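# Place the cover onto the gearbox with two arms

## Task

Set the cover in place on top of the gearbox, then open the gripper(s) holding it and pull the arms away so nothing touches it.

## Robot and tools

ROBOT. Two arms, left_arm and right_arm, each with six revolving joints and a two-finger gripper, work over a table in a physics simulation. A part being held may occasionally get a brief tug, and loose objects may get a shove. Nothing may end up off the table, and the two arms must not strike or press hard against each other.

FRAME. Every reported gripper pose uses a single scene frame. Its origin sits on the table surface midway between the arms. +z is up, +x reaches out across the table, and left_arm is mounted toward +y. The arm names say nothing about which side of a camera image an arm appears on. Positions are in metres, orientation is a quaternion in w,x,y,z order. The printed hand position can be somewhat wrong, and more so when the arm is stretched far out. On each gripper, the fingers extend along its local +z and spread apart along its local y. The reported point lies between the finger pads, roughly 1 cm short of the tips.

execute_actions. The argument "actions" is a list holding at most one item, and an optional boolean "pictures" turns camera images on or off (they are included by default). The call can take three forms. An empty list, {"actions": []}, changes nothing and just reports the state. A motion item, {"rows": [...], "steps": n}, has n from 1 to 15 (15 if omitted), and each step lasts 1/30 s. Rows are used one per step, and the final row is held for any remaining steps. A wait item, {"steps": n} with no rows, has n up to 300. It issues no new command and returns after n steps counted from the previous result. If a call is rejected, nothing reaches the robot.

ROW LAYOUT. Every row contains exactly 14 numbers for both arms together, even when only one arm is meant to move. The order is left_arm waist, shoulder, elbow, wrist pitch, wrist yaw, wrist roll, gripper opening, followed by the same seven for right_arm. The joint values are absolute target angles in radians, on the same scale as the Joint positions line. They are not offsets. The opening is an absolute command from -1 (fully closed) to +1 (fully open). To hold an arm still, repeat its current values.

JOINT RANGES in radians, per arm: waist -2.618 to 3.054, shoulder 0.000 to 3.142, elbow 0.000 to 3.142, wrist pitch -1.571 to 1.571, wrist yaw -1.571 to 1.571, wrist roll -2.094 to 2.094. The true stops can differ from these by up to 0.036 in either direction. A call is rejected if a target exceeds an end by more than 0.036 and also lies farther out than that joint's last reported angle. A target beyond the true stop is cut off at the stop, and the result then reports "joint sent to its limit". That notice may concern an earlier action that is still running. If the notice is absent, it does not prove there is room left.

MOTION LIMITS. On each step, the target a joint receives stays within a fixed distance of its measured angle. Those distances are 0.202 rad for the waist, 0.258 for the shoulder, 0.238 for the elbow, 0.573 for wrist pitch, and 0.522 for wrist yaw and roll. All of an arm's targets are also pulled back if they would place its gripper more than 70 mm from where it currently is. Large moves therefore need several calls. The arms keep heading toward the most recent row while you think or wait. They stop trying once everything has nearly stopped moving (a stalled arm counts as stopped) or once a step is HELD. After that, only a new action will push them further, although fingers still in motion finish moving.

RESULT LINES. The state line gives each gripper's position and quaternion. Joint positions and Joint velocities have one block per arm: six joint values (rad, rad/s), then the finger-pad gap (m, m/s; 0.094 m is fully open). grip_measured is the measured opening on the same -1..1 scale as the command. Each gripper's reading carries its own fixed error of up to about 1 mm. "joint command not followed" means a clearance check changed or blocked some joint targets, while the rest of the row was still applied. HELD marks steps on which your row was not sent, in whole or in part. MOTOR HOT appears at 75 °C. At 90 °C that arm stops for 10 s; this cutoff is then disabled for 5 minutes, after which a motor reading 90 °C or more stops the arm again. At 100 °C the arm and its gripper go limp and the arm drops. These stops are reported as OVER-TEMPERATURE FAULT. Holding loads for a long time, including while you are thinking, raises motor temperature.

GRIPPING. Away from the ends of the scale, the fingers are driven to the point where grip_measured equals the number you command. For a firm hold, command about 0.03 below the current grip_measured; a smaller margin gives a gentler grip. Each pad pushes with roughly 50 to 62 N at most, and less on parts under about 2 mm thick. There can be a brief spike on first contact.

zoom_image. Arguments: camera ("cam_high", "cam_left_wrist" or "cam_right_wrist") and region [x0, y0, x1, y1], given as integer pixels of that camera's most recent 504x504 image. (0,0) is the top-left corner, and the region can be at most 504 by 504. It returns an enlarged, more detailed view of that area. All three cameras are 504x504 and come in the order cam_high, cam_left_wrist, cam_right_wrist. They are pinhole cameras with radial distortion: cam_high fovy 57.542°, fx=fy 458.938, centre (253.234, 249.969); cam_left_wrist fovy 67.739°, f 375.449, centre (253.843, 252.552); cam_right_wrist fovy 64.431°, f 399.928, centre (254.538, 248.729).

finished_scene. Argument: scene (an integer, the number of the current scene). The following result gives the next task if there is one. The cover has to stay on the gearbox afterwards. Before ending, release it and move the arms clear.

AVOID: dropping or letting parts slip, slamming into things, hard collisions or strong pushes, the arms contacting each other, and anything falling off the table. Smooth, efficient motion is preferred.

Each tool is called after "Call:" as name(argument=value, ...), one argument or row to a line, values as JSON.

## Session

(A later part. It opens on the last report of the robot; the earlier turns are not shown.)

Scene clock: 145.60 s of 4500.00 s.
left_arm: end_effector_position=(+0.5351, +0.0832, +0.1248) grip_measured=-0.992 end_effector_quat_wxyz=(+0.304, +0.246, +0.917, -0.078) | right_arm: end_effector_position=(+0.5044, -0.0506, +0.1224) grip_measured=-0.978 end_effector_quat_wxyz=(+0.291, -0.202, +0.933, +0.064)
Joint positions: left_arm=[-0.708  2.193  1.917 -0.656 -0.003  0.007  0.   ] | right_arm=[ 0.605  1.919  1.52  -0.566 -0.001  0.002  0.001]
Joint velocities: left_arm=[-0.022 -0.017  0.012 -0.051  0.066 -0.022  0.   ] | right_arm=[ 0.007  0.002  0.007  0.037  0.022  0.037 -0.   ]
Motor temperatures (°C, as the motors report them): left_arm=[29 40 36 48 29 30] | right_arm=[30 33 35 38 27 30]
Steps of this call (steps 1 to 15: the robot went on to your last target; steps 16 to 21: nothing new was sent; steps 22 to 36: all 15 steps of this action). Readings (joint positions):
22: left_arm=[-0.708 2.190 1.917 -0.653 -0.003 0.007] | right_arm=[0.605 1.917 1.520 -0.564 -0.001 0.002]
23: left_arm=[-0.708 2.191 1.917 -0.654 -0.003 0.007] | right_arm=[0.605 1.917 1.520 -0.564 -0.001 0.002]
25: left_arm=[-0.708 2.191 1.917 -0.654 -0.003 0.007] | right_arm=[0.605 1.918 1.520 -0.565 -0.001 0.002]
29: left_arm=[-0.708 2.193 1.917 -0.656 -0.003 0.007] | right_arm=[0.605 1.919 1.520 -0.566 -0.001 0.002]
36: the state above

Call:
execute_actions(
  actions=[
    {"rows":[[-0.71,2.23,1.91,-0.72,0,0,-1,0.62,1.97,1.5,-0.67,0,0,-1],[-0.71,2.22,1.92,-0.70,0,0,-1,0.625,1.97,1.5,-0.67,0,0,-1],[-0.71,2.22,1.92,-0.70,0,0,-1,0.632,1.97,1.5,-0.67,0,0,-1],[-0.71,2.22,1.92,-0.70,0,0,-1,0.639,1.97,1.5,-0.67,0,0,-1],[-0.71,2.22,1.92,-0.70,0,0,-1,0.646,1.97,1.5,-0.67,0,0,-1],[-0.71,2.22,1.92,-0.70,0,0,-1,0.653,1.97,1.5,-0.67,0,0,-1],[-0.71,2.22,1.92,-0.70,0,0,-1,0.66,1.97,1.5,-0.67,0,0,-1]]},
  ],
)

Call:
zoom_image(
  camera="cam_high",
  region=[170,300,300,390],
)

Scene clock: 147.50 s of 4500.00 s.
left_arm: end_effector_position=(+0.5362, +0.0826, +0.1260) grip_measured=-0.992 end_effector_quat_wxyz=(+0.308, +0.246, +0.916, -0.079) | right_arm: end_effector_position=(+0.4965, -0.0324, +0.1230) grip_measured=-0.978 end_effector_quat_wxyz=(+0.293, -0.220, +0.928, +0.062)
Joint positions: left_arm=[-0.708  2.192  1.917 -0.649 -0.003  0.007  0.   ] | right_arm=[ 0.651  1.919  1.52  -0.563  0.017  0.002  0.001]
Joint velocities: left_arm=[-0.002  0.002  0.002  0.007 -0.081  0.022  0.001] | right_arm=[-0.002  0.002  0.002 -0.081 -0.022  0.037 -0.   ]
Motor temperatures (°C, as the motors report them): left_arm=[29 40 36 47 29 30] | right_arm=[30 32 34 37 27 30]
Steps of this call (steps 1 to 15: the robot went on to your last target; steps 16 to 42: nothing new was sent; steps 43 to 57: all 15 steps of this action). Readings (joint positions):
43: left_arm=[-0.708 2.193 1.917 -0.654 -0.003 0.007] | right_arm=[0.606 1.919 1.520 -0.566 -0.001 0.002]
44: left_arm=[-0.708 2.192 1.917 -0.651 -0.003 0.007] | right_arm=[0.607 1.919 1.520 -0.566 0.001 0.002]
46: left_arm=[-0.708 2.192 1.917 -0.649 -0.003 0.007] | right_arm=[0.611 1.919 1.520 -0.565 0.009 0.002]
50: left_arm=[-0.708 2.192 1.917 -0.649 -0.003 0.007] | right_arm=[0.634 1.919 1.520 -0.563 0.017 0.002]
57: the state above

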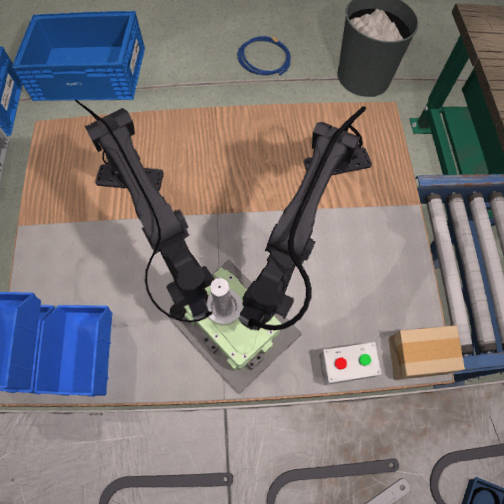

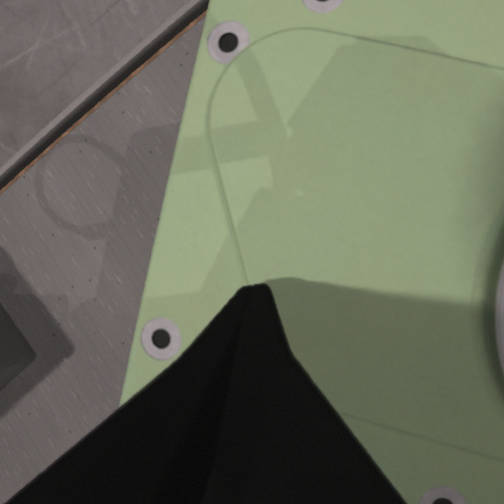

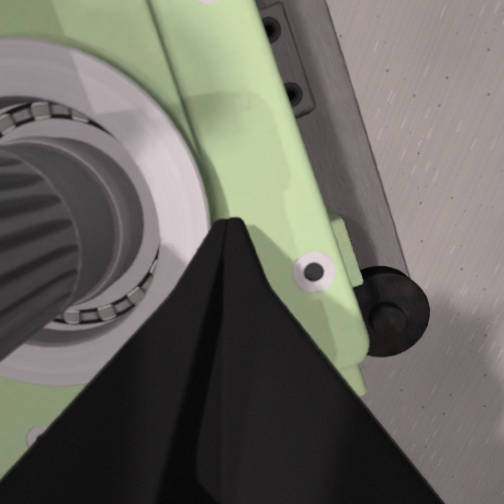

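Region (170, 300, 300, 390) of cam_high's 504x504 image, scaled by 3.877, with more detail than that image has; it fills the top 349 rows of this view, and the rest is white.

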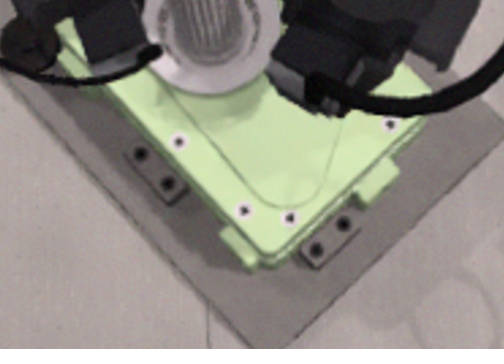

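Call:
execute_actions(
  actions=[
    {"rows":[[-0.71,2.18,1.93,-0.65,0,0,-1,0.645,1.91,1.53,-0.56,0,0,-1],[-0.71,2.15,1.93,-0.65,0,0,-1,0.64,1.88,1.53,-0.56,0,0,-1],[-0.71,2.11,1.91,-0.63,0,0,-1,0.63,1.84,1.51,-0.55,0,0,-1],[-0.71,2.06,1.87,-0.6,0,0,-1,0.62,1.8,1.48,-0.53,0,0,-1],[-0.71,2.0,1.82,-0.57,0,0,-1,0.62,1.75,1.44,-0.5,0,0,-1],[-0.71,1.94,1.76,-0.54,0,0,-1,0.62,1.7,1.4,-0.47,0,0,-1],[-0.71,1.88,1.7,-0.51,0,0,-1,0.62,1.65,1.36,-0.44,0,0,-1],[-0.71,1.82,1.64,-0.48,0,0,-1,0.62,1.6,1.32,-0.41,0,0,-1],[-0.71,1.76,1.58,-0.45,0,0,-1,0.62,1.55,1.27,-0.38,0,0,-1],[-0.71,1.7,1.52,-0.42,0,0,-1,0.62,1.5,1.22,-0.35,0,0,-1],[-0.71,1.64,1.45,-0.39,0,0,-1,0.62,1.45,1.17,-0.32,0,0,-1],[-0.71,1.58,1.38,-0.36,0,0,-1,0.62,1.4,1.12,-0.29,0,0,-1],[-0.71,1.52,1.31,-0.33,0,0,-1,0.62,1.36,1.07,-0.26,0,0,-1],[-0.71,1.46,1.24,-0.3,0,0,-1,0.62,1.33,1.02,-0.23,0,0,-1],[-0.71,1.4,1.17,-0.27,0,0,-1,0.62,1.3,0.97,-0.2,0,0,-1]]},
  ],
  pictures=false,
)

Call:
execute_actions(
  actions=[
    {"rows":[[-0.72,1.4,1.09,-0.17,0,0,-1,0.63,1.3,0.9,-0.1,0,0,-1],[-0.73,1.4,1.01,-0.07,0,0,-1,0.63,1.3,0.84,0,0,0,-1],[-0.74,1.4,0.93,0.03,0,0,-1,0.64,1.3,0.78,0.1,0,0,-1],[-0.75,1.4,0.85,0.13,0,0,-1,0.64,1.3,0.72,0.2,0,0,-1],[-0.76,1.4,0.77,0.23,0,0,-1,0.65,1.3,0.66,0.3,0,0,-1],[-0.77,1.4,0.69,0.33,0,0,-1,0.65,1.3,0.6,0.4,0,0,-1],[-0.78,1.4,0.61,0.43,0,0,-1,0.66,1.31,0.54,0.5,0,0,-1],[-0.79,1.4,0.53,0.53,0,0,-1,0.66,1.32,0.48,0.6,0,0,-1],[-0.79,1.4,0.45,0.63,0,0,-1,0.67,1.33,0.42,0.7,0,0,-1],[-0.79,1.4,0.38,0.73,0,0,-1,0.67,1.34,0.36,0.8,0,0,-1],[-0.79,1.41,0.32,0.83,0,0,-1,0.68,1.35,0.3,0.9,0,0,-1],[-0.79,1.42,0.26,0.93,0,0,-1,0.68,1.36,0.24,1.0,0,0,-1],[-0.79,1.43,0.2,1.03,0,0,-1,0.68,1.36,0.18,1.1,0,0,-1],[-0.79,1.44,0.14,1.13,0,0,-1,0.68,1.36,0.12,1.2,0,0,-1],[-0.79,1.45,0.08,1.25,0,0,-1,0.68,1.36,0.05,1.2,0,0,-1]]},
  ],
  pictures=false,
)

Call:
execute_actions(
  actions=[
    {"steps":15},
  ],
)

Scene clock: 150.50 s of 4500.00 s.
left_arm: end_effector_position=(+0.4380, +0.1386, +0.2662) grip_measured=-0.992 end_effector_quat_wxyz=(+0.469, +0.226, +0.845, -0.121) | right_arm: end_effector_position=(+0.4312, -0.0767, +0.2338) grip_measured=-0.978 end_effector_quat_wxyz=(+0.465, -0.192, +0.858, +0.103)
Joint positions: left_arm=[-0.708  1.495  1.319 -0.384 -0.003  0.007  0.   ] | right_arm=[ 0.624  1.353  1.086 -0.312  0.006  0.002  0.001]
Joint velocities: left_arm=[-0.007 -1.961 -1.937  0.974 -0.095 -0.022  0.   ] | right_arm=[-0.017 -1.243 -1.336  0.989 -0.022 -0.007  0.   ]
Motor temperatures (°C, as the motors report them): left_arm=[29 40 36 47 29 30] | right_arm=[30 33 34 37 27 30]
Steps of this call (steps 1 to 15: the robot went on to your last target; steps 16 to 75: nothing new was sent; steps 76 to 90: all 15 steps of this action). Readings (joint positions):
76: left_arm=[-0.708 2.190 1.917 -0.646 -0.003 0.007] | right_arm=[0.651 1.918 1.520 -0.558 0.017 0.002]
77: left_arm=[-0.708 2.188 1.917 -0.646 -0.003 0.007] | right_arm=[0.651 1.916 1.520 -0.557 0.017 0.002]
79: left_arm=[-0.708 2.171 1.907 -0.640 -0.003 0.007] | right_arm=[0.645 1.901 1.512 -0.553 0.011 0.002]
83: left_arm=[-0.708 1.994 1.739 -0.589 -0.003 0.007] | right_arm=[0.627 1.745 1.387 -0.506 0.008 0.002]
90: the state above

Scene clock: 151.00 s of 4500.00 s.
left_arm: end_effector_position=(+0.3143, +0.1801, +0.0453) grip_measured=-0.992 end_effector_quat_wxyz=(+0.488, +0.254, +0.822, -0.146) | right_arm: end_effector_position=(+0.3528, -0.0948, +0.0871) grip_measured=-0.978 end_effector_quat_wxyz=(+0.557, -0.199, +0.794, +0.140)
Joint positions: left_arm=[-0.782  1.442  0.178  0.762 -0.001  0.007  0.   ] | right_arm=[0.672 1.358 0.169 0.841 0.003 0.002 0.001]
Joint velocities: left_arm=[-0.002  0.247 -1.78   2.821 -0.051 -0.037 -0.001] | right_arm=[ 0.002  0.007 -1.673  2.454 -0.037 -0.022 -0.001]
Motor temperatures (°C, as the motors report them): left_arm=[29 40 36 47 29 30] | right_arm=[30 33 34 37 27 30]
Steps of this call (steps 1 to 15: all 15 steps of this action). Readings (joint positions):
1: left_arm=[-0.708 1.434 1.251 -0.342 -0.003 0.007] | right_arm=[0.624 1.317 1.035 -0.269 0.006 0.002]
2: left_arm=[-0.709 1.388 1.183 -0.285 -0.003 0.007] | right_arm=[0.624 1.293 0.980 -0.212 0.006 0.002]
4: left_arm=[-0.720 1.350 1.045 -0.138 -0.003 0.007] | right_arm=[0.627 1.282 0.861 -0.074 0.006 0.002]
8: left_arm=[-0.761 1.391 0.734 0.181 -0.003 0.007] | right_arm=[0.646 1.304 0.592 0.225 0.006 0.002]
15: the state above

Scene clock: 151.50 s of 4500.00 s.
left_arm: end_effector_position=(+0.3181, +0.1775, +0.1106) grip_measured=-0.992 end_effector_quat_wxyz=(+0.619, +0.225, +0.729, -0.186) | right_arm: end_effector_position=(+0.3410, -0.1012, +0.1208) grip_measured=-0.978 end_effector_quat_wxyz=(+0.636, -0.183, +0.732, +0.160)
Joint positions: left_arm=[-0.782  1.453  0.074  1.213 -0.001  0.007  0.   ] | right_arm=[0.672 1.358 0.048 1.17  0.003 0.002 0.001]
Joint velocities: left_arm=[-0.007 -0.002 -0.002  0.095 -0.007 -0.095 -0.001] | right_arm=[-0.007  0.002  0.012  0.11  -0.081 -0.007  0.002]
Motor temperatures (°C, as the motors report them): left_arm=[29 40 35 47 29 30] | right_arm=[30 33 34 37 27 30]
Steps of this call (steps 1 to 15: the robot went on to your last target). Readings (joint positions):
1: left_arm=[-0.782 1.448 0.127 0.841 -0.001 0.007] | right_arm=[0.672 1.358 0.118 0.909 0.003 0.002]
2: left_arm=[-0.782 1.451 0.094 0.899 -0.001 0.007] | right_arm=[0.672 1.358 0.081 0.953 0.003 0.002]
4: left_arm=[-0.782 1.453 0.074 0.991 -0.001 0.007] | right_arm=[0.672 1.358 0.049 1.012 0.003 0.002]
8: left_arm=[-0.782 1.453 0.074 1.142 -0.001 0.007] | right_arm=[0.672 1.358 0.048 1.115 0.003 0.002]
15: the state above

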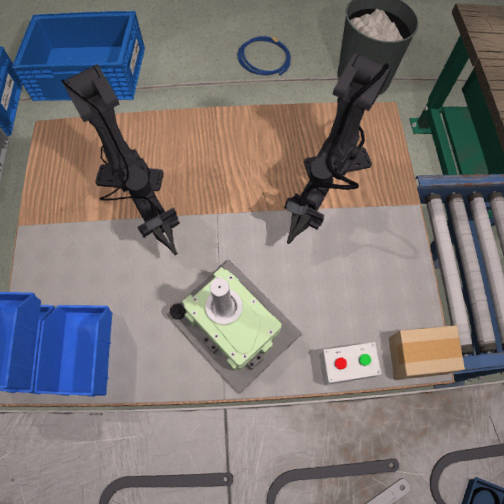

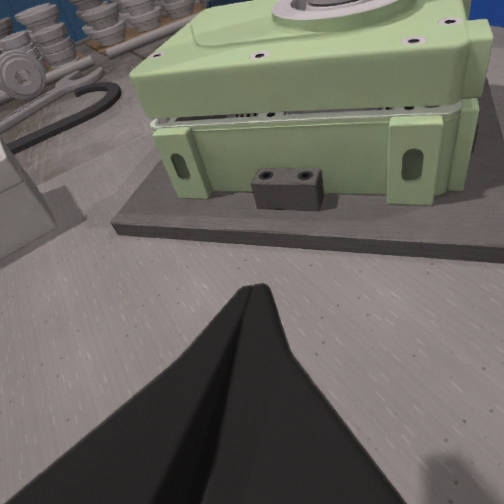

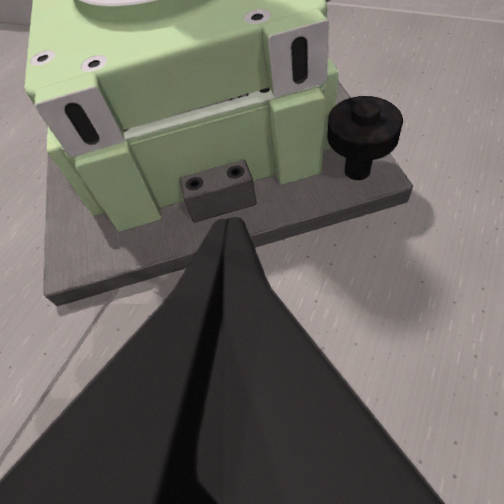

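Call:
zoom_image(
  camera="cam_left_wrist",
  region=[130,70,310,150],
)

Call:
zoom_image(
  camera="cam_left_wrist",
  region=[310,60,504,150],
)

Call:
zoom_image(
  camera="cam_right_wrist",
  region=[30,40,350,190],
)

Region (130, 70, 310, 150) of cam_left_wrist's 504x504 image, scaled by 2.800, with more detail than that image has.

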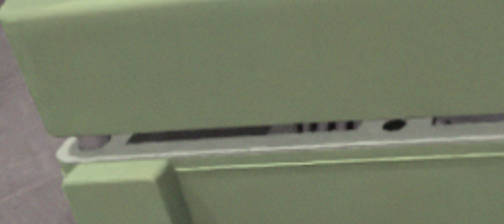

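Region (310, 60, 504, 150) of cam_left_wrist's 504x504 image, scaled by 2.598, with more detail than that image has; it fills the top 234 rows of this view, and the rest is white.

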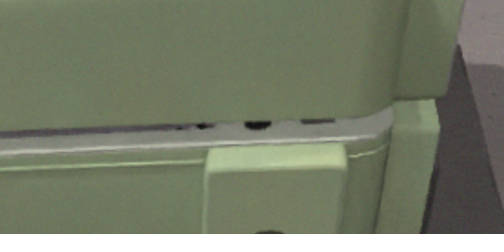

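Region (30, 40, 350, 190) of cam_right_wrist's 504x504 image, scaled by 1.575, with more detail than that image has; it fills the top 236 rows of this view, and the rest is white.

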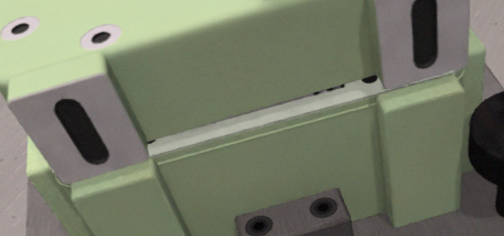

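Call:
execute_actions(
  actions=[
    {"rows":[[-0.78,1.485,0.14,1.22,0,0,-1,0.68,1.36,0.05,1.2,0,0,-1],[-0.77,1.52,0.2,1.19,0,0,-1,0.68,1.36,0.05,1.2,0,0,-1],[-0.76,1.555,0.26,1.16,0,0,-1,0.68,1.36,0.05,1.2,0,0,-1],[-0.75,1.59,0.32,1.13,0,0,-1,0.68,1.36,0.05,1.2,0,0,-1],[-0.74,1.625,0.38,1.1,0,0,-1,0.68,1.36,0.05,1.2,0,0,-1],[-0.73,1.66,0.44,1.07,0,0,-1,0.68,1.36,0.05,1.2,0,0,-1],[-0.72,1.695,0.5,1.04,0,0,-1,0.68,1.36,0.05,1.2,0,0,-1],[-0.71,1.73,0.56,1.01,0,0,-1,0.68,1.36,0.05,1.2,0,0,-1],[-0.7,1.765,0.62,0.98,0,0,-1,0.68,1.36,0.05,1.2,0,0,-1],[-0.69,1.8,0.68,0.95,0,0,-1,0.68,1.36,0.05,1.2,0,0,-1],[-0.685,1.835,0.74,0.92,0,0,-1,0.68,1.36,0.05,1.2,0,0,-1],[-0.685,1.87,0.8,0.88,0,0,-1,0.68,1.36,0.05,1.2,0,0,-1],[-0.685,1.9,0.85,0.84,0,0,-1,0.68,1.36,0.05,1.2,0,0,-1],[-0.685,1.925,0.89,0.8,0,0,-1,0.68,1.36,0.05,1.2,0,0,-1]]},
  ],
  pictures=false,
)

Call:
execute_actions(
  actions=[
    {"steps":10},
  ],
)

Scene clock: 155.20 s of 4500.00 s.
left_arm: end_effector_position=(+0.4938, +0.1159, +0.1532) grip_measured=-0.992 end_effector_quat_wxyz=(+0.642, +0.188, +0.726, -0.162) | right_arm: end_effector_position=(+0.3413, -0.1010, +0.1233) grip_measured=-0.978 end_effector_quat_wxyz=(+0.640, -0.182, +0.729, +0.161)
Joint positions: left_arm=[-0.692  1.894  0.831  0.938 -0.001  0.007  0.   ] | right_arm=[0.672 1.358 0.048 1.18  0.003 0.002 0.001]
Joint velocities: left_arm=[ 0.012  0.632  0.999 -0.696  0.022  0.022 -0.001] | right_arm=[-0.007 -0.022  0.012 -0.066 -0.066  0.007 -0.001]
Motor temperatures (°C, as the motors report them): left_arm=[29 39 35 48 29 30] | right_arm=[30 32 34 37 27 30]
Steps of this call (steps 1 to 30: the robot went on to your last target; steps 31 to 90: nothing new was sent; then 0.20 s passed at rest; steps 91 to 105: all 15 steps of this action). Readings (joint positions):
91: left_arm=[-0.782 1.456 0.078 1.225 -0.001 0.007] | right_arm=[0.672 1.358 0.048 1.180 0.003 0.002]
92: left_arm=[-0.782 1.468 0.095 1.220 -0.001 0.007] | right_arm=[0.672 1.358 0.048 1.180 0.003 0.002]
94: left_arm=[-0.776 1.523 0.178 1.191 -0.001 0.007] | right_arm=[0.672 1.358 0.048 1.180 0.003 0.002]
98: left_arm=[-0.740 1.665 0.430 1.116 -0.001 0.007] | right_arm=[0.672 1.358 0.048 1.180 0.003 0.002]
105: the state above

Scene clock: 155.53 s of 4500.00 s.
left_arm: end_effector_position=(+0.4969, +0.1145, +0.1242) grip_measured=-0.992 end_effector_quat_wxyz=(+0.600, +0.197, +0.760, -0.151) | right_arm: end_effector_position=(+0.3413, -0.1010, +0.1233) grip_measured=-0.978 end_effector_quat_wxyz=(+0.640, -0.182, +0.729, +0.161)
Joint positions: left_arm=[-0.692  1.924  0.866  0.823 -0.001  0.007  0.   ] | right_arm=[0.672 1.358 0.048 1.18  0.003 0.002 0.001]
Joint velocities: left_arm=[-0.017  0.002  0.022 -0.139  0.051  0.051 -0.002] | right_arm=[-0.007  0.002 -0.007 -0.007 -0.022  0.051 -0.   ]
Motor temperatures (°C, as the motors report them): left_arm=[29 39 35 48 29 30] | right_arm=[30 32 34 37 27 30]
Steps of this call (steps 1 to 10: the robot went on to your last target). Readings (joint positions):
1: left_arm=[-0.692 1.910 0.856 0.917 -0.001 0.007] | right_arm=[0.672 1.358 0.048 1.180 0.003 0.002]
2: left_arm=[-0.692 1.918 0.865 0.899 -0.001 0.007] | right_arm=[0.672 1.358 0.048 1.180 0.003 0.002]
4: left_arm=[-0.692 1.922 0.866 0.866 -0.001 0.007] | right_arm=[0.672 1.358 0.048 1.180 0.003 0.002]
8: left_arm=[-0.692 1.924 0.866 0.829 -0.001 0.007] | right_arm=[0.672 1.358 0.048 1.180 0.003 0.002]
10: the state above

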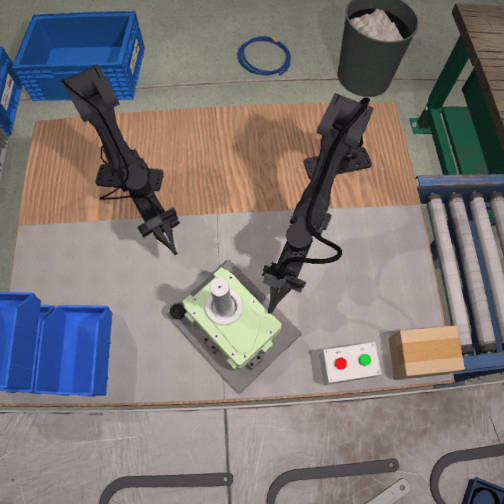

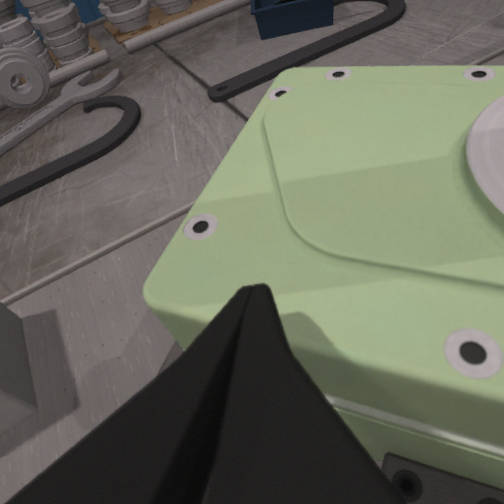

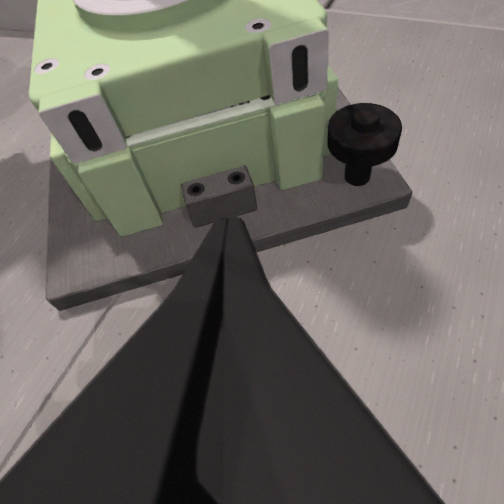

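Tip is close to the edge. Drop the tip down, then advance gently.

Call:
execute_actions(
  actions=[
    {"rows":[[-0.685,1.92,0.865,0.78,0,0,-1,0.68,1.36,0.05,1.2,0,0,-1],[-0.685,1.92,0.85,0.765,0,0,-1,0.68,1.36,0.05,1.2,0,0,-1],[-0.685,1.92,0.84,0.75,0,0,-1,0.68,1.36,0.05,1.2,0,0,-1]],"steps":12},
  ],
)

Scene clock: 156.47 s of 4500.00 s.
left_arm: end_effector_position=(+0.4965, +0.1147, +0.1224) grip_measured=-0.992 end_effector_quat_wxyz=(+0.597, +0.198, +0.762, -0.151) | right_arm: end_effector_position=(+0.3413, -0.1010, +0.1233) grip_measured=-0.978 end_effector_quat_wxyz=(+0.640, -0.182, +0.729, +0.161)
Joint positions: left_arm=[-0.692  1.924  0.866  0.815 -0.001  0.007  0.   ] | right_arm=[0.672 1.358 0.048 1.18  0.003 0.002 0.001]
Joint velocities: left_arm=[-0.012  0.007 -0.007 -0.081  0.022  0.007  0.001] | right_arm=[ 0.012 -0.002 -0.007  0.051 -0.066 -0.022 -0.   ]
Motor temperatures (°C, as the motors report them): left_arm=[29 39 35 48 29 30] | right_arm=[30 32 34 38 27 30]
Steps of this call (steps 1 to 16: the robot went on to your last target; steps 17 to 28: all 12 steps of this action). Readings (joint positions):
17: left_arm=[-0.692 1.924 0.866 0.818 -0.001 0.007] | right_arm=[0.672 1.358 0.048 1.180 0.003 0.002]
18: left_arm=[-0.692 1.924 0.866 0.816 -0.001 0.007] | right_arm=[0.672 1.358 0.048 1.180 0.003 0.002]
20: left_arm=[-0.692 1.924 0.866 0.815 -0.001 0.007] | right_arm=[0.672 1.358 0.048 1.180 0.003 0.002]
24: left_arm=[-0.692 1.924 0.866 0.815 -0.001 0.007] | right_arm=[0.672 1.358 0.048 1.180 0.003 0.002]
28: the state above

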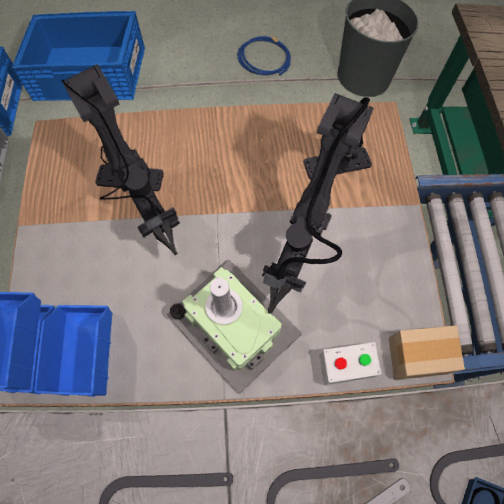

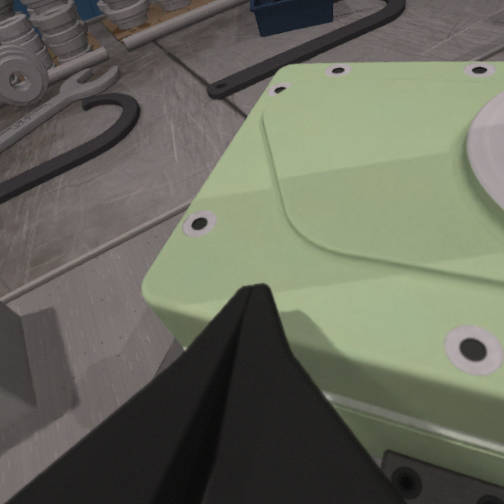

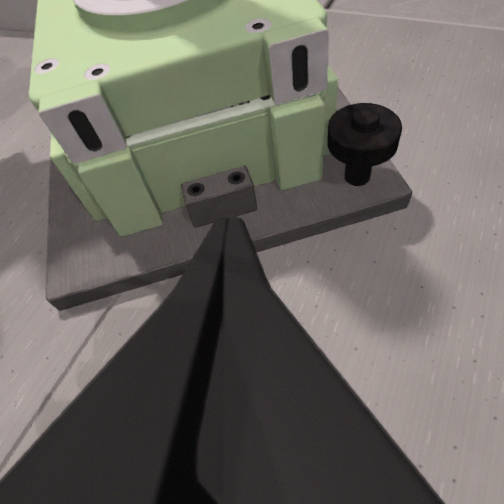

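Call:
execute_actions(
  actions=[
    {"rows":[[-0.685,1.9,0.84,0.81,0,0,-1,0.68,1.36,0.05,1.2,0,0,-1],[-0.685,1.88,0.82,0.82,0,0,-1,0.68,1.36,0.05,1.2,0,0,-1],[-0.685,1.87,0.8,0.82,0,0,-1,0.68,1.36,0.05,1.2,0,0,-1],[-0.685,1.865,0.785,0.82,0,0,-1,0.68,1.36,0.05,1.2,0,0,-1],[-0.685,1.865,0.77,0.81,0,0,-1,0.68,1.36,0.05,1.2,0,0,-1],[-0.685,1.865,0.77,0.80,0,0,-1,0.68,1.36,0.05,1.2,0,0,-1],[-0.685,1.865,0.77,0.79,0,0,-1,0.68,1.36,0.05,1.2,0,0,-1]]},
  ],
)

Scene clock: 158.03 s of 4500.00 s.
left_arm: end_effector_position=(+0.4772, +0.1252, +0.1045) grip_measured=-0.992 end_effector_quat_wxyz=(+0.575, +0.202, +0.780, -0.145) | right_arm: end_effector_position=(+0.3413, -0.1010, +0.1233) grip_measured=-0.978 end_effector_quat_wxyz=(+0.640, -0.182, +0.729, +0.161)
Joint positions: left_arm=[-0.692  1.884  0.783  0.799 -0.001  0.007  0.   ] | right_arm=[0.672 1.358 0.048 1.18  0.003 0.002 0.001]
Joint velocities: left_arm=[-0.012 -0.017 -0.007  0.007 -0.066 -0.022 -0.   ] | right_arm=[-0.007 -0.007 -0.007  0.037  0.037 -0.007  0.   ]
Motor temperatures (°C, as the motors report them): left_arm=[29 39 35 47 29 30] | right_arm=[30 32 34 38 27 30]
Steps of this call (steps 1 to 15: the robot went on to your last target; steps 16 to 32: nothing new was sent; steps 33 to 47: all 15 steps of this action). Readings (joint positions):
33: left_arm=[-0.692 1.923 0.866 0.816 -0.001 0.007] | right_arm=[0.672 1.358 0.048 1.180 0.003 0.002]
34: left_arm=[-0.692 1.920 0.862 0.816 -0.001 0.007] | right_arm=[0.672 1.358 0.048 1.180 0.003 0.002]
36: left_arm=[-0.692 1.902 0.835 0.817 -0.001 0.007] | right_arm=[0.672 1.358 0.048 1.180 0.003 0.002]
40: left_arm=[-0.692 1.884 0.789 0.811 -0.001 0.007] | right_arm=[0.672 1.358 0.048 1.180 0.003 0.002]
47: the state above

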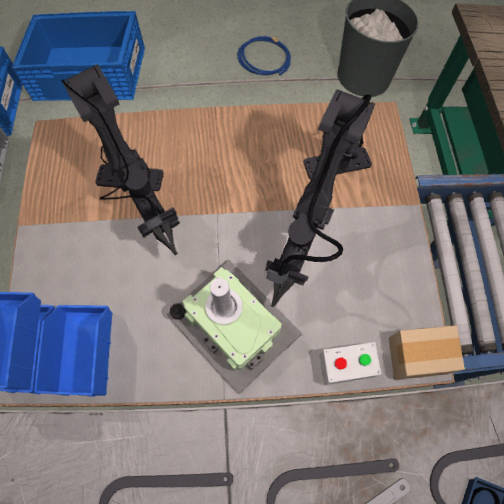

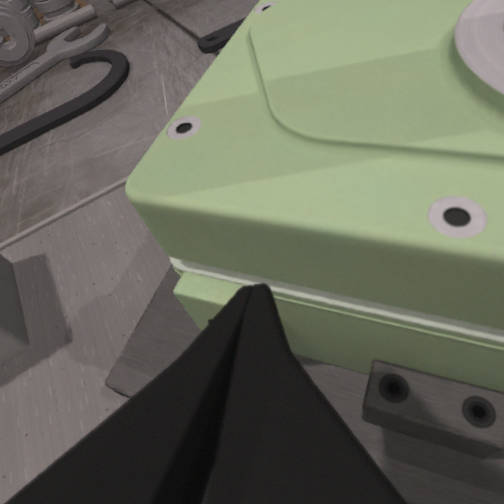

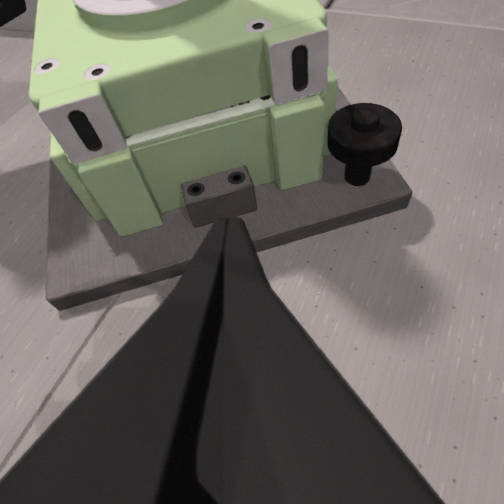

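Advance ~2 cm.

Call:
execute_actions(
  actions=[
    {"rows":[[-0.685,1.885,0.815,0.79,0,0,-1,0.68,1.36,0.05,1.2,0,0,-1],[-0.685,1.89,0.825,0.787,0,0,-1,0.68,1.36,0.05,1.2,0,0,-1],[-0.685,1.895,0.833,0.784,0,0,-1,0.68,1.36,0.05,1.2,0,0,-1],[-0.685,1.90,0.841,0.781,0,0,-1,0.68,1.36,0.05,1.2,0,0,-1],[-0.685,1.905,0.849,0.778,0,0,-1,0.68,1.36,0.05,1.2,0,0,-1],[-0.685,1.91,0.857,0.775,0,0,-1,0.68,1.36,0.05,1.2,0,0,-1],[-0.685,1.915,0.865,0.772,0,0,-1,0.68,1.36,0.05,1.2,0,0,-1],[-0.685,1.92,0.873,0.769,0,0,-1,0.68,1.36,0.05,1.2,0,0,-1],[-0.685,1.925,0.881,0.766,0,0,-1,0.68,1.36,0.05,1.2,0,0,-1],[-0.685,1.93,0.889,0.763,0,0,-1,0.68,1.36,0.05,1.2,0,0,-1],[-0.685,1.935,0.897,0.76,0,0,-1,0.68,1.36,0.05,1.2,0,0,-1],[-0.685,1.94,0.905,0.757,0,0,-1,0.68,1.36,0.05,1.2,0,0,-1]]},
  ],
)

Scene clock: 159.30 s of 4500.00 s.
left_arm: end_effector_position=(+0.4949, +0.1199, +0.1120) grip_measured=-0.992 end_effector_quat_wxyz=(+0.582, +0.197, +0.776, -0.142) | right_arm: end_effector_position=(+0.3413, -0.1010, +0.1233) grip_measured=-0.978 end_effector_quat_wxyz=(+0.640, -0.182, +0.729, +0.161)
Joint positions: left_arm=[-0.688  1.922  0.861  0.775 -0.011  0.007  0.   ] | right_arm=[0.672 1.358 0.048 1.18  0.003 0.002 0.001]
Joint velocities: left_arm=[ 0.017  0.017  0.002 -0.051  0.007 -0.11  -0.   ] | right_arm=[-0.012 -0.012 -0.012 -0.022 -0.051  0.007 -0.001]
Motor temperatures (°C, as the motors report them): left_arm=[29 39 35 48 29 30] | right_arm=[30 32 34 38 27 30]
Steps of this call (steps 1 to 15: the robot went on to your last target; steps 16 to 23: nothing new was sent; steps 24 to 38: all 15 steps of this action). Readings (joint positions):
24: left_arm=[-0.692 1.884 0.783 0.799 -0.001 0.007] | right_arm=[0.672 1.358 0.048 1.180 0.003 0.002]
25: left_arm=[-0.692 1.884 0.783 0.799 -0.001 0.007] | right_arm=[0.672 1.358 0.048 1.180 0.003 0.002]
27: left_arm=[-0.692 1.887 0.791 0.795 -0.001 0.007] | right_arm=[0.672 1.358 0.048 1.180 0.003 0.002]
31: left_arm=[-0.692 1.906 0.827 0.790 -0.001 0.007] | right_arm=[0.672 1.358 0.048 1.180 0.003 0.002]
38: the state above

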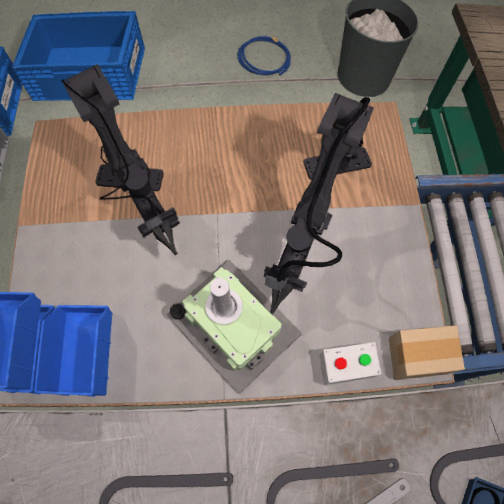

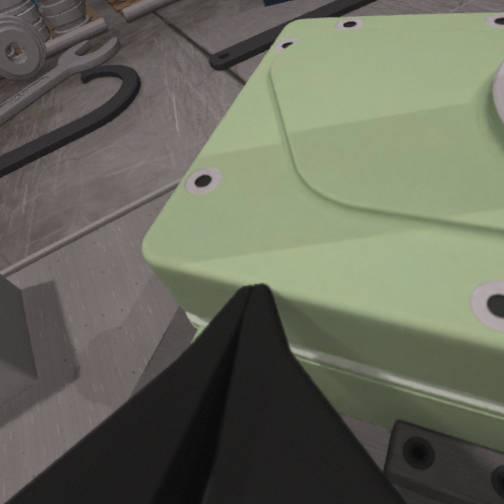

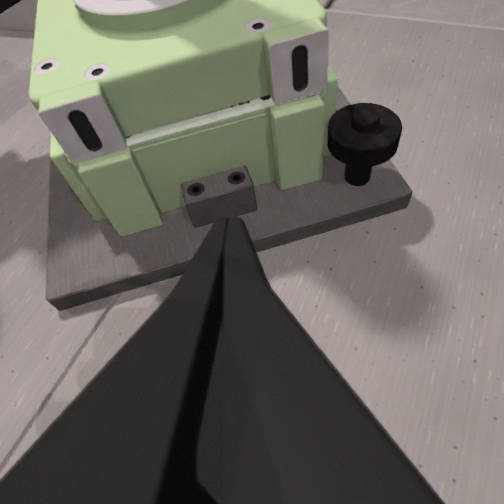

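Call:
execute_actions(
  actions=[
    {"rows":[[-0.685,1.88,0.84,0.77,0,0,-1,0.68,1.36,0.05,1.2,0,0,-1],[-0.69,1.84,0.8,0.76,0,0,-0.8,0.69,1.36,0.05,1.2,0,0,-1],[-0.7,1.8,0.78,0.74,0,0,-0.6,0.7,1.36,0.05,1.2,0,0,-1],[-0.71,1.76,0.76,0.71,0,0,-0.4,0.71,1.36,0.05,1.2,0,0,-1],[-0.73,1.72,0.75,0.68,0,0,-0.2,0.72,1.36,0.05,1.2,0,0,-1],[-0.75,1.68,0.75,0.64,0,0,0,0.72,1.36,0.05,1.2,0,0,-1],[-0.77,1.64,0.75,0.6,0,0,0.2,0.72,1.36,0.05,1.2,0,0,-1],[-0.79,1.61,0.76,0.56,0,0,0.4,0.72,1.36,0.05,1.2,0,0,-1],[-0.81,1.59,0.77,0.52,0,0,0.6,0.72,1.36,0.05,1.2,0,0,-1],[-0.83,1.58,0.79,0.48,0,0,0.8,0.72,1.36,0.05,1.2,0,0,-1],[-0.85,1.58,0.81,0.44,-0.01,0.01,1,0.72,1.36,0.05,1.2,0,0,-1],[-0.87,1.58,0.83,0.41,-0.01,0.01,1,0.72,1.36,0.05,1.2,0,0,-1],[-0.885,1.58,0.85,0.39,-0.01,0.01,1,0.72,1.36,0.05,1.2,0,0,-1]]},
  ],
  pictures=false,
)

Call:
execute_actions(
  actions=[
    {"rows":[[-0.885,1.605,0.885,0.39,-0.01,0.01,1,0.72,1.36,0.05,1.2,0,0,-1],[-0.885,1.63,0.92,0.39,-0.01,0.01,1,0.72,1.36,0.05,1.2,0,0,-1],[-0.885,1.655,0.945,0.39,-0.01,0.01,1,0.72,1.36,0.05,1.2,0,0,-1],[-0.885,1.68,0.97,0.39,-0.01,0.01,1,0.72,1.36,0.05,1.2,0,0,-1],[-0.885,1.705,0.995,0.39,-0.01,0.01,1,0.72,1.36,0.05,1.2,0,0,-1],[-0.885,1.73,1.02,0.39,-0.01,0.01,1,0.72,1.36,0.05,1.2,0,0,-1],[-0.885,1.755,1.045,0.39,-0.01,0.01,1,0.72,1.36,0.05,1.2,0,0,-1],[-0.885,1.78,1.07,0.39,-0.01,0.01,1,0.72,1.36,0.05,1.2,0,0,-1],[-0.885,1.805,1.095,0.39,-0.01,0.01,1,0.72,1.36,0.05,1.2,0,0,-1],[-0.885,1.83,1.12,0.39,-0.01,0.01,1,0.72,1.36,0.05,1.2,0,0,-1],[-0.885,1.855,1.145,0.39,-0.01,0.01,1,0.72,1.36,0.05,1.2,0,0,-1],[-0.885,1.88,1.17,0.39,-0.01,0.01,1,0.72,1.36,0.05,1.2,0,0,-1],[-0.885,1.9,1.19,0.39,-0.01,0.01,1,0.72,1.36,0.05,1.2,0,0,-1],[-0.885,1.92,1.2,0.39,-0.01,0.01,1,0.72,1.36,0.05,1.2,0,0,-1],[-0.885,1.93,1.2,0.39,-0.01,0.01,1,0.72,1.36,0.05,1.2,0,0,-1]]},
  ],
  pictures=false,
)

Call:
execute_actions(
  actions=[
    {"rows":[[-0.885,1.94,1.2,0.39,-0.01,0.01,1,0.72,1.36,0.05,1.2,0,0,-1],[-0.885,1.95,1.2,0.39,-0.01,0.01,1,0.72,1.36,0.05,1.2,0,0,-1],[-0.885,1.96,1.2,0.39,-0.01,0.01,1,0.72,1.36,0.05,1.2,0,0,-1],[-0.885,1.965,1.2,0.39,-0.01,0.01,1,0.72,1.36,0.05,1.2,0,0,-1]],"steps":12},
  ],
)

Scene clock: 164.77 s of 4500.00 s.
left_arm: end_effector_position=(+0.4102, +0.0625, +0.1923) grip_measured=+1.000 end_effector_quat_wxyz=(+0.576, +0.267, +0.747, -0.200) | right_arm: end_effector_position=(+0.3348, -0.0895, +0.1233) grip_measured=-0.978 end_effector_quat_wxyz=(+0.637, -0.197, +0.725, +0.174)
Joint positions: left_arm=[-0.876  1.585  0.821  0.504 -0.008  0.006  0.094] | right_arm=[0.712 1.358 0.048 1.18  0.003 0.002 0.001]
Joint velocities: left_arm=[-0.227  0.017  0.198 -0.374  0.022  0.022  0.   ] | right_arm=[-0.012 -0.007 -0.007 -0.022  0.037 -0.007 -0.001]
Motor temperatures (°C, as the motors report them): left_arm=[29 39 36 48 29 30] | right_arm=[30 31 34 38 27 30]
Steps of this call (steps 1 to 15: the robot went on to your last target; steps 16 to 90: nothing new was sent; then 1.97 s passed at rest; steps 91 to 105: all 15 steps of this action). Readings (joint positions):
91: left_arm=[-0.687 1.919 0.861 0.773 -0.015 0.007] | right_arm=[0.672 1.358 0.048 1.180 0.003 0.002]
92: left_arm=[-0.687 1.911 0.853 0.772 -0.014 0.007] | right_arm=[0.674 1.358 0.048 1.180 0.004 0.002]
94: left_arm=[-0.689 1.862 0.811 0.756 -0.012 0.007] | right_arm=[0.687 1.358 0.048 1.180 0.004 0.002]
98: left_arm=[-0.735 1.707 0.758 0.658 -0.012 0.006] | right_arm=[0.711 1.358 0.048 1.180 0.003 0.002]
105: the state above

Scene clock: 165.27 s of 4500.00 s.
left_arm: end_effector_position=(+0.4686, +0.0088, +0.1648) grip_measured=+1.000 end_effector_quat_wxyz=(+0.547, +0.278, +0.766, -0.193) | right_arm: end_effector_position=(+0.3348, -0.0895, +0.1233) grip_measured=-0.978 end_effector_quat_wxyz=(+0.637, -0.197, +0.725, +0.174)
Joint positions: left_arm=[-0.884  1.902  1.157  0.413 -0.007  0.006  0.094] | right_arm=[0.712 1.358 0.048 1.18  0.003 0.002 0.001]
Joint velocities: left_arm=[ 0.012  0.515  0.349 -0.095  0.007  0.022  0.   ] | right_arm=[ 0.012  0.012 -0.017  0.007 -0.022  0.022  0.   ]
Motor temperatures (°C, as the motors report them): left_arm=[29 39 36 48 29 30] | right_arm=[30 31 34 38 27 30]
Steps of this call (steps 1 to 15: all 15 steps of this action). Readings (joint positions):
1: left_arm=[-0.882 1.585 0.829 0.486 -0.007 0.006] | right_arm=[0.712 1.358 0.048 1.180 0.003 0.002]
2: left_arm=[-0.884 1.592 0.844 0.466 -0.007 0.006] | right_arm=[0.712 1.358 0.048 1.180 0.003 0.002]
4: left_arm=[-0.884 1.628 0.892 0.442 -0.007 0.006] | right_arm=[0.712 1.358 0.048 1.180 0.003 0.002]
8: left_arm=[-0.884 1.729 0.999 0.426 -0.007 0.006] | right_arm=[0.712 1.358 0.048 1.180 0.003 0.002]
15: the state above

Scene clock: 165.67 s of 4500.00 s.
left_arm: end_effector_position=(+0.4716, +0.0072, +0.1303) grip_measured=+1.000 end_effector_quat_wxyz=(+0.521, +0.284, +0.784, -0.181) | right_arm: end_effector_position=(+0.3348, -0.0895, +0.1233) grip_measured=-0.978 end_effector_quat_wxyz=(+0.637, -0.197, +0.725, +0.174)
Joint positions: left_arm=[-0.884  1.97   1.168  0.399 -0.011  0.008  0.094] | right_arm=[0.712 1.358 0.048 1.18  0.003 0.002 0.001]
Joint velocities: left_arm=[-0.002  0.012  0.002 -0.066  0.095 -0.007  0.   ] | right_arm=[-0.007 -0.002 -0.017 -0.037 -0.081  0.022  0.   ]
Motor temperatures (°C, as the motors report them): left_arm=[29 39 36 48 29 30] | right_arm=[30 31 34 38 27 30]
Steps of this call (steps 1 to 12: all 12 steps of this action). Readings (joint positions):
1: left_arm=[-0.884 1.918 1.165 0.413 -0.007 0.006] | right_arm=[0.712 1.358 0.048 1.180 0.003 0.002]
2: left_arm=[-0.884 1.930 1.168 0.413 -0.007 0.006] | right_arm=[0.712 1.358 0.048 1.180 0.003 0.002]
4: left_arm=[-0.884 1.950 1.168 0.410 -0.007 0.006] | right_arm=[0.712 1.358 0.048 1.180 0.003 0.002]
8: left_arm=[-0.884 1.970 1.168 0.400 -0.010 0.008] | right_arm=[0.712 1.358 0.048 1.180 0.003 0.002]
12: the state above

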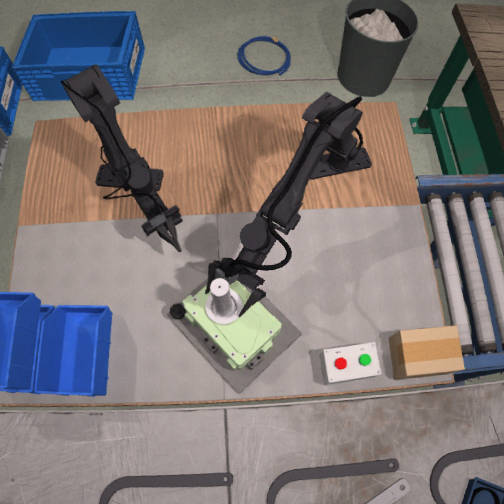

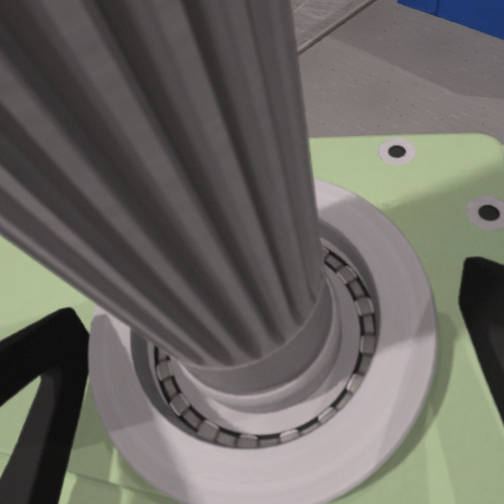

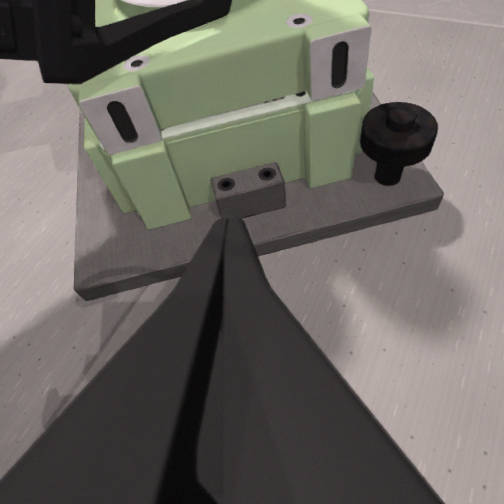

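Call:
execute_actions(
  actions=[
    {"rows":[[-0.87,1.967,1.2,0.385,-0.01,0.01,1,0.72,1.36,0.05,1.2,0,0,-1],[-0.865,1.97,1.2,0.38,-0.01,0.01,1,0.72,1.36,0.05,1.2,0,0,-1],[-0.865,1.973,1.2,0.375,-0.01,0.01,1,0.72,1.36,0.05,1.2,0,0,-1],[-0.865,1.976,1.2,0.37,-0.01,0.01,1,0.72,1.36,0.05,1.2,0,0,-1],[-0.865,1.976,1.2,0.37,-0.01,0.01,1,0.72,1.36,0.05,1.2,0,0,-1],[-0.87,1.976,1.2,0.37,-0.01,0.01,0.95,0.72,1.36,0.05,1.2,0,0,-1],[-0.87,1.976,1.2,0.37,-0.01,0.01,0.9,0.72,1.36,0.05,1.2,0,0,-1],[-0.87,1.976,1.2,0.37,-0.01,0.01,0.86,0.72,1.36,0.05,1.2,0,0,-1],[-0.87,1.976,1.2,0.37,-0.01,0.01,0.83,0.72,1.36,0.05,1.2,0,0,-1],[-0.87,1.976,1.2,0.37,-0.01,0.01,0.8,0.72,1.36,0.05,1.2,0,0,-1],[-0.87,1.976,1.2,0.37,-0.01,0.01,0.72,0.72,1.36,0.05,1.2,0,0,-1]]},
  ],
  pictures=false,
)

Call:
execute_actions(
  actions=[
    {"rows":[[-0.88,1.97,1.2,0.385,-0.02,0.01,0.72,0.72,1.36,0.05,1.2,0,0,-1],[-0.885,1.965,1.2,0.4,-0.03,0.01,0.72,0.72,1.36,0.05,1.2,0,0,-1],[-0.89,1.96,1.2,0.41,-0.04,0.01,0.72,0.72,1.36,0.05,1.2,0,0,-1],[-0.895,1.96,1.2,0.41,-0.05,0.01,0.72,0.72,1.36,0.05,1.2,0,0,-1],[-0.9,1.96,1.2,0.41,-0.06,0.01,0.72,0.72,1.36,0.05,1.2,0,0,-1],[-0.905,1.96,1.2,0.41,-0.07,0.01,0.72,0.72,1.36,0.05,1.2,0,0,-1],[-0.91,1.96,1.2,0.41,-0.08,0.01,0.72,0.72,1.36,0.05,1.2,0,0,-1]],"steps":12},
  ],
)

Scene clock: 167.57 s of 4500.00 s.
left_arm: end_effector_position=(+0.4730, +0.0105, +0.1278) grip_measured=+0.813 end_effector_quat_wxyz=(+0.517, +0.283, +0.788, -0.179) | right_arm: end_effector_position=(+0.3348, -0.0895, +0.1233) grip_measured=-0.978 end_effector_quat_wxyz=(+0.637, -0.197, +0.725, +0.174)
Joint positions: left_arm=[-0.877  1.97   1.168  0.389 -0.007  0.008  0.085] | right_arm=[0.712 1.358 0.048 1.18  0.003 0.002 0.001]
Joint velocities: left_arm=[-0.032 -0.012 -0.012  0.037  0.022 -0.007  0.   ] | right_arm=[-0.012 -0.002 -0.002 -0.037 -0.037 -0.066  0.   ]
Motor temperatures (°C, as the motors report them): left_arm=[29 40 36 48 29 30] | right_arm=[30 31 34 38 27 30]
Steps of this call (steps 1 to 15: the robot went on to your last target; steps 16 to 42: nothing new was sent; steps 43 to 57: all 15 steps of this action). Readings (joint positions):
43: left_arm=[-0.884 1.970 1.168 0.399 -0.011 0.008] | right_arm=[0.712 1.358 0.048 1.180 0.003 0.002]
44: left_arm=[-0.883 1.970 1.168 0.399 -0.011 0.008] | right_arm=[0.712 1.358 0.048 1.180 0.003 0.002]
46: left_arm=[-0.880 1.970 1.168 0.396 -0.011 0.008] | right_arm=[0.712 1.358 0.048 1.180 0.003 0.002]
50: left_arm=[-0.877 1.970 1.168 0.389 -0.009 0.008] | right_arm=[0.712 1.358 0.048 1.180 0.003 0.002]
57: the state above

Scene clock: 167.97 s of 4500.00 s.
left_arm: end_effector_position=(+0.4727, +0.0098, +0.1281) grip_measured=+0.813 end_effector_quat_wxyz=(+0.519, +0.282, +0.788, -0.176) | right_arm: end_effector_position=(+0.3348, -0.0895, +0.1233) grip_measured=-0.978 end_effector_quat_wxyz=(+0.637, -0.197, +0.725, +0.174)
Joint positions: left_arm=[-0.882  1.97   1.168  0.39  -0.021  0.008  0.085] | right_arm=[0.712 1.358 0.048 1.18  0.003 0.002 0.001]
Joint velocities: left_arm=[-0.022 -0.002 -0.017 -0.051  0.11  -0.022 -0.001] | right_arm=[ 0.002  0.002 -0.012 -0.022 -0.007 -0.022  0.001]
Motor temperatures (°C, as the motors report them): left_arm=[29 40 36 48 29 30] | right_arm=[30 31 34 38 27 30]
Steps of this call (steps 1 to 12: all 12 steps of this action). Readings (joint positions):
1: left_arm=[-0.877 1.970 1.168 0.389 -0.008 0.008] | right_arm=[0.712 1.358 0.048 1.180 0.003 0.002]
2: left_arm=[-0.877 1.970 1.168 0.390 -0.008 0.008] | right_arm=[0.712 1.358 0.048 1.180 0.003 0.002]
4: left_arm=[-0.879 1.970 1.168 0.390 -0.013 0.008] | right_arm=[0.712 1.358 0.048 1.180 0.003 0.002]
8: left_arm=[-0.882 1.970 1.168 0.390 -0.021 0.008] | right_arm=[0.712 1.358 0.048 1.180 0.003 0.002]
12: the state above

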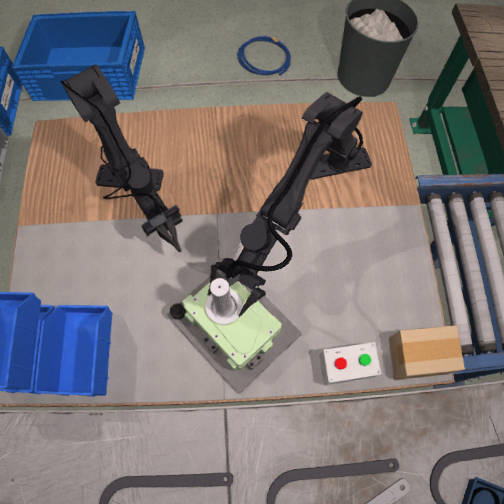

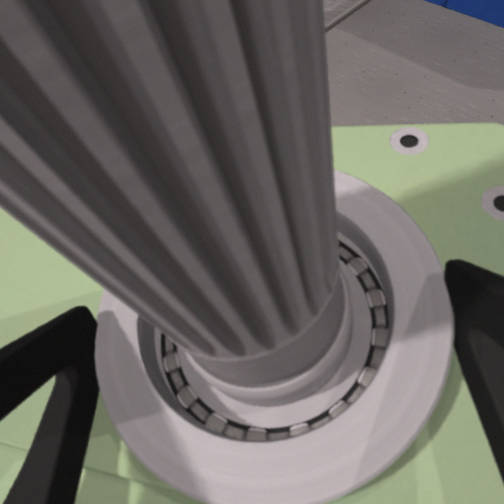

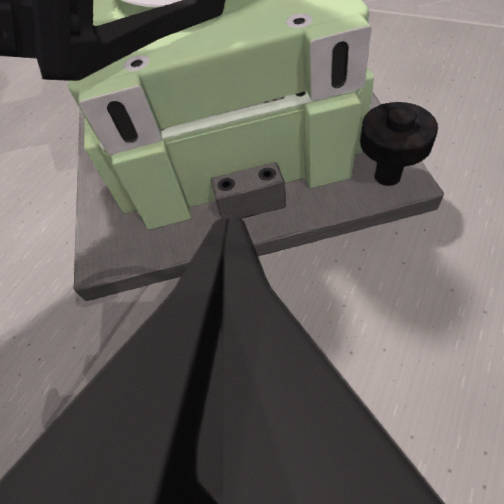

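Call:
execute_actions(
  actions=[
    {"rows":[[-0.89,1.95,1.205,0.43,-0.04,0.01,0.72,0.72,1.36,0.05,1.2,0,0,-1],[-0.88,1.945,1.21,0.45,-0.02,0.01,0.72,0.72,1.36,0.05,1.2,0,0,-1],[-0.88,1.94,1.215,0.47,-0.015,0.01,0.72,0.72,1.36,0.05,1.2,0,0,-1],[-0.88,1.935,1.22,0.49,-0.015,0.01,0.72,0.72,1.36,0.05,1.2,0,0,-1],[-0.88,1.93,1.225,0.51,-0.015,0.01,0.72,0.72,1.36,0.05,1.2,0,0,-1],[-0.88,1.925,1.23,0.53,-0.015,0.01,0.72,0.72,1.36,0.05,1.2,0,0,-1],[-0.88,1.92,1.235,0.55,-0.015,0.01,0.72,0.72,1.36,0.05,1.2,0,0,-1],[-0.88,1.91,1.24,0.56,-0.015,0.01,0.72,0.72,1.36,0.05,1.2,0,0,-1],[-0.88,1.90,1.24,0.57,-0.015,0.01,0.72,0.72,1.36,0.05,1.2,0,0,-1]]},
  ],
)

Scene clock: 169.30 s of 4500.00 s.
left_arm: end_effector_position=(+0.4731, +0.0093, +0.1303) grip_measured=+0.813 end_effector_quat_wxyz=(+0.521, +0.282, +0.785, -0.179) | right_arm: end_effector_position=(+0.3348, -0.0895, +0.1233) grip_measured=-0.978 end_effector_quat_wxyz=(+0.637, -0.197, +0.725, +0.174)
Joint positions: left_arm=[-0.88   1.969  1.168  0.397 -0.014  0.008  0.085] | right_arm=[0.712 1.358 0.048 1.18  0.003 0.002 0.001]
Joint velocities: left_arm=[ 0.002 -0.012 -0.012  0.066  0.007 -0.037  0.   ] | right_arm=[ 0.017 -0.007 -0.012  0.051  0.037  0.022  0.   ]
Motor temperatures (°C, as the motors report them): left_arm=[29 40 37 48 29 30] | right_arm=[30 31 34 39 27 30]
Steps of this call (steps 1 to 15: the robot went on to your last target; steps 16 to 25: nothing new was sent; steps 26 to 40: all 15 steps of this action). Readings (joint positions):
26: left_arm=[-0.882 1.970 1.168 0.391 -0.020 0.008] | right_arm=[0.712 1.358 0.048 1.180 0.003 0.002]
27: left_arm=[-0.881 1.970 1.168 0.392 -0.017 0.008] | right_arm=[0.712 1.358 0.048 1.180 0.003 0.002]
29: left_arm=[-0.880 1.970 1.168 0.395 -0.014 0.008] | right_arm=[0.712 1.358 0.048 1.180 0.003 0.002]
33: left_arm=[-0.880 1.970 1.168 0.397 -0.014 0.008] | right_arm=[0.712 1.358 0.048 1.180 0.003 0.002]
40: the state above

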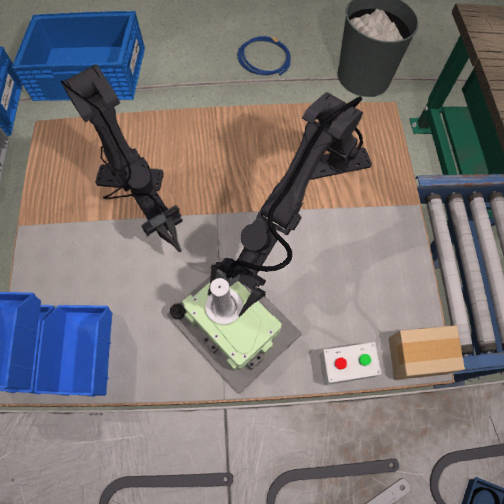

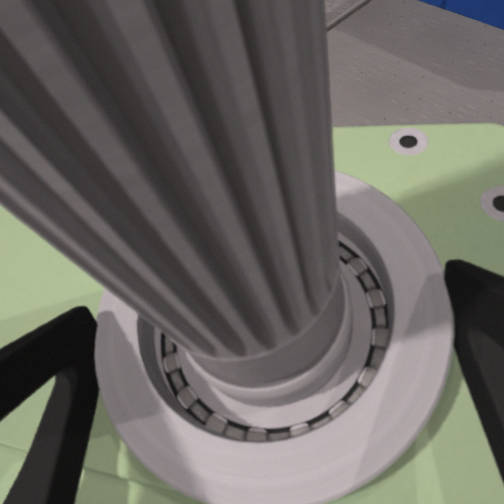

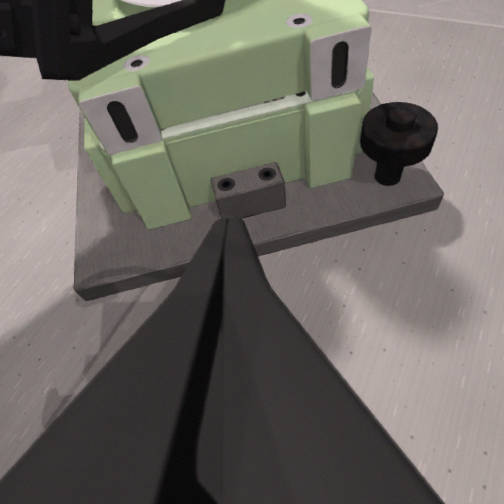

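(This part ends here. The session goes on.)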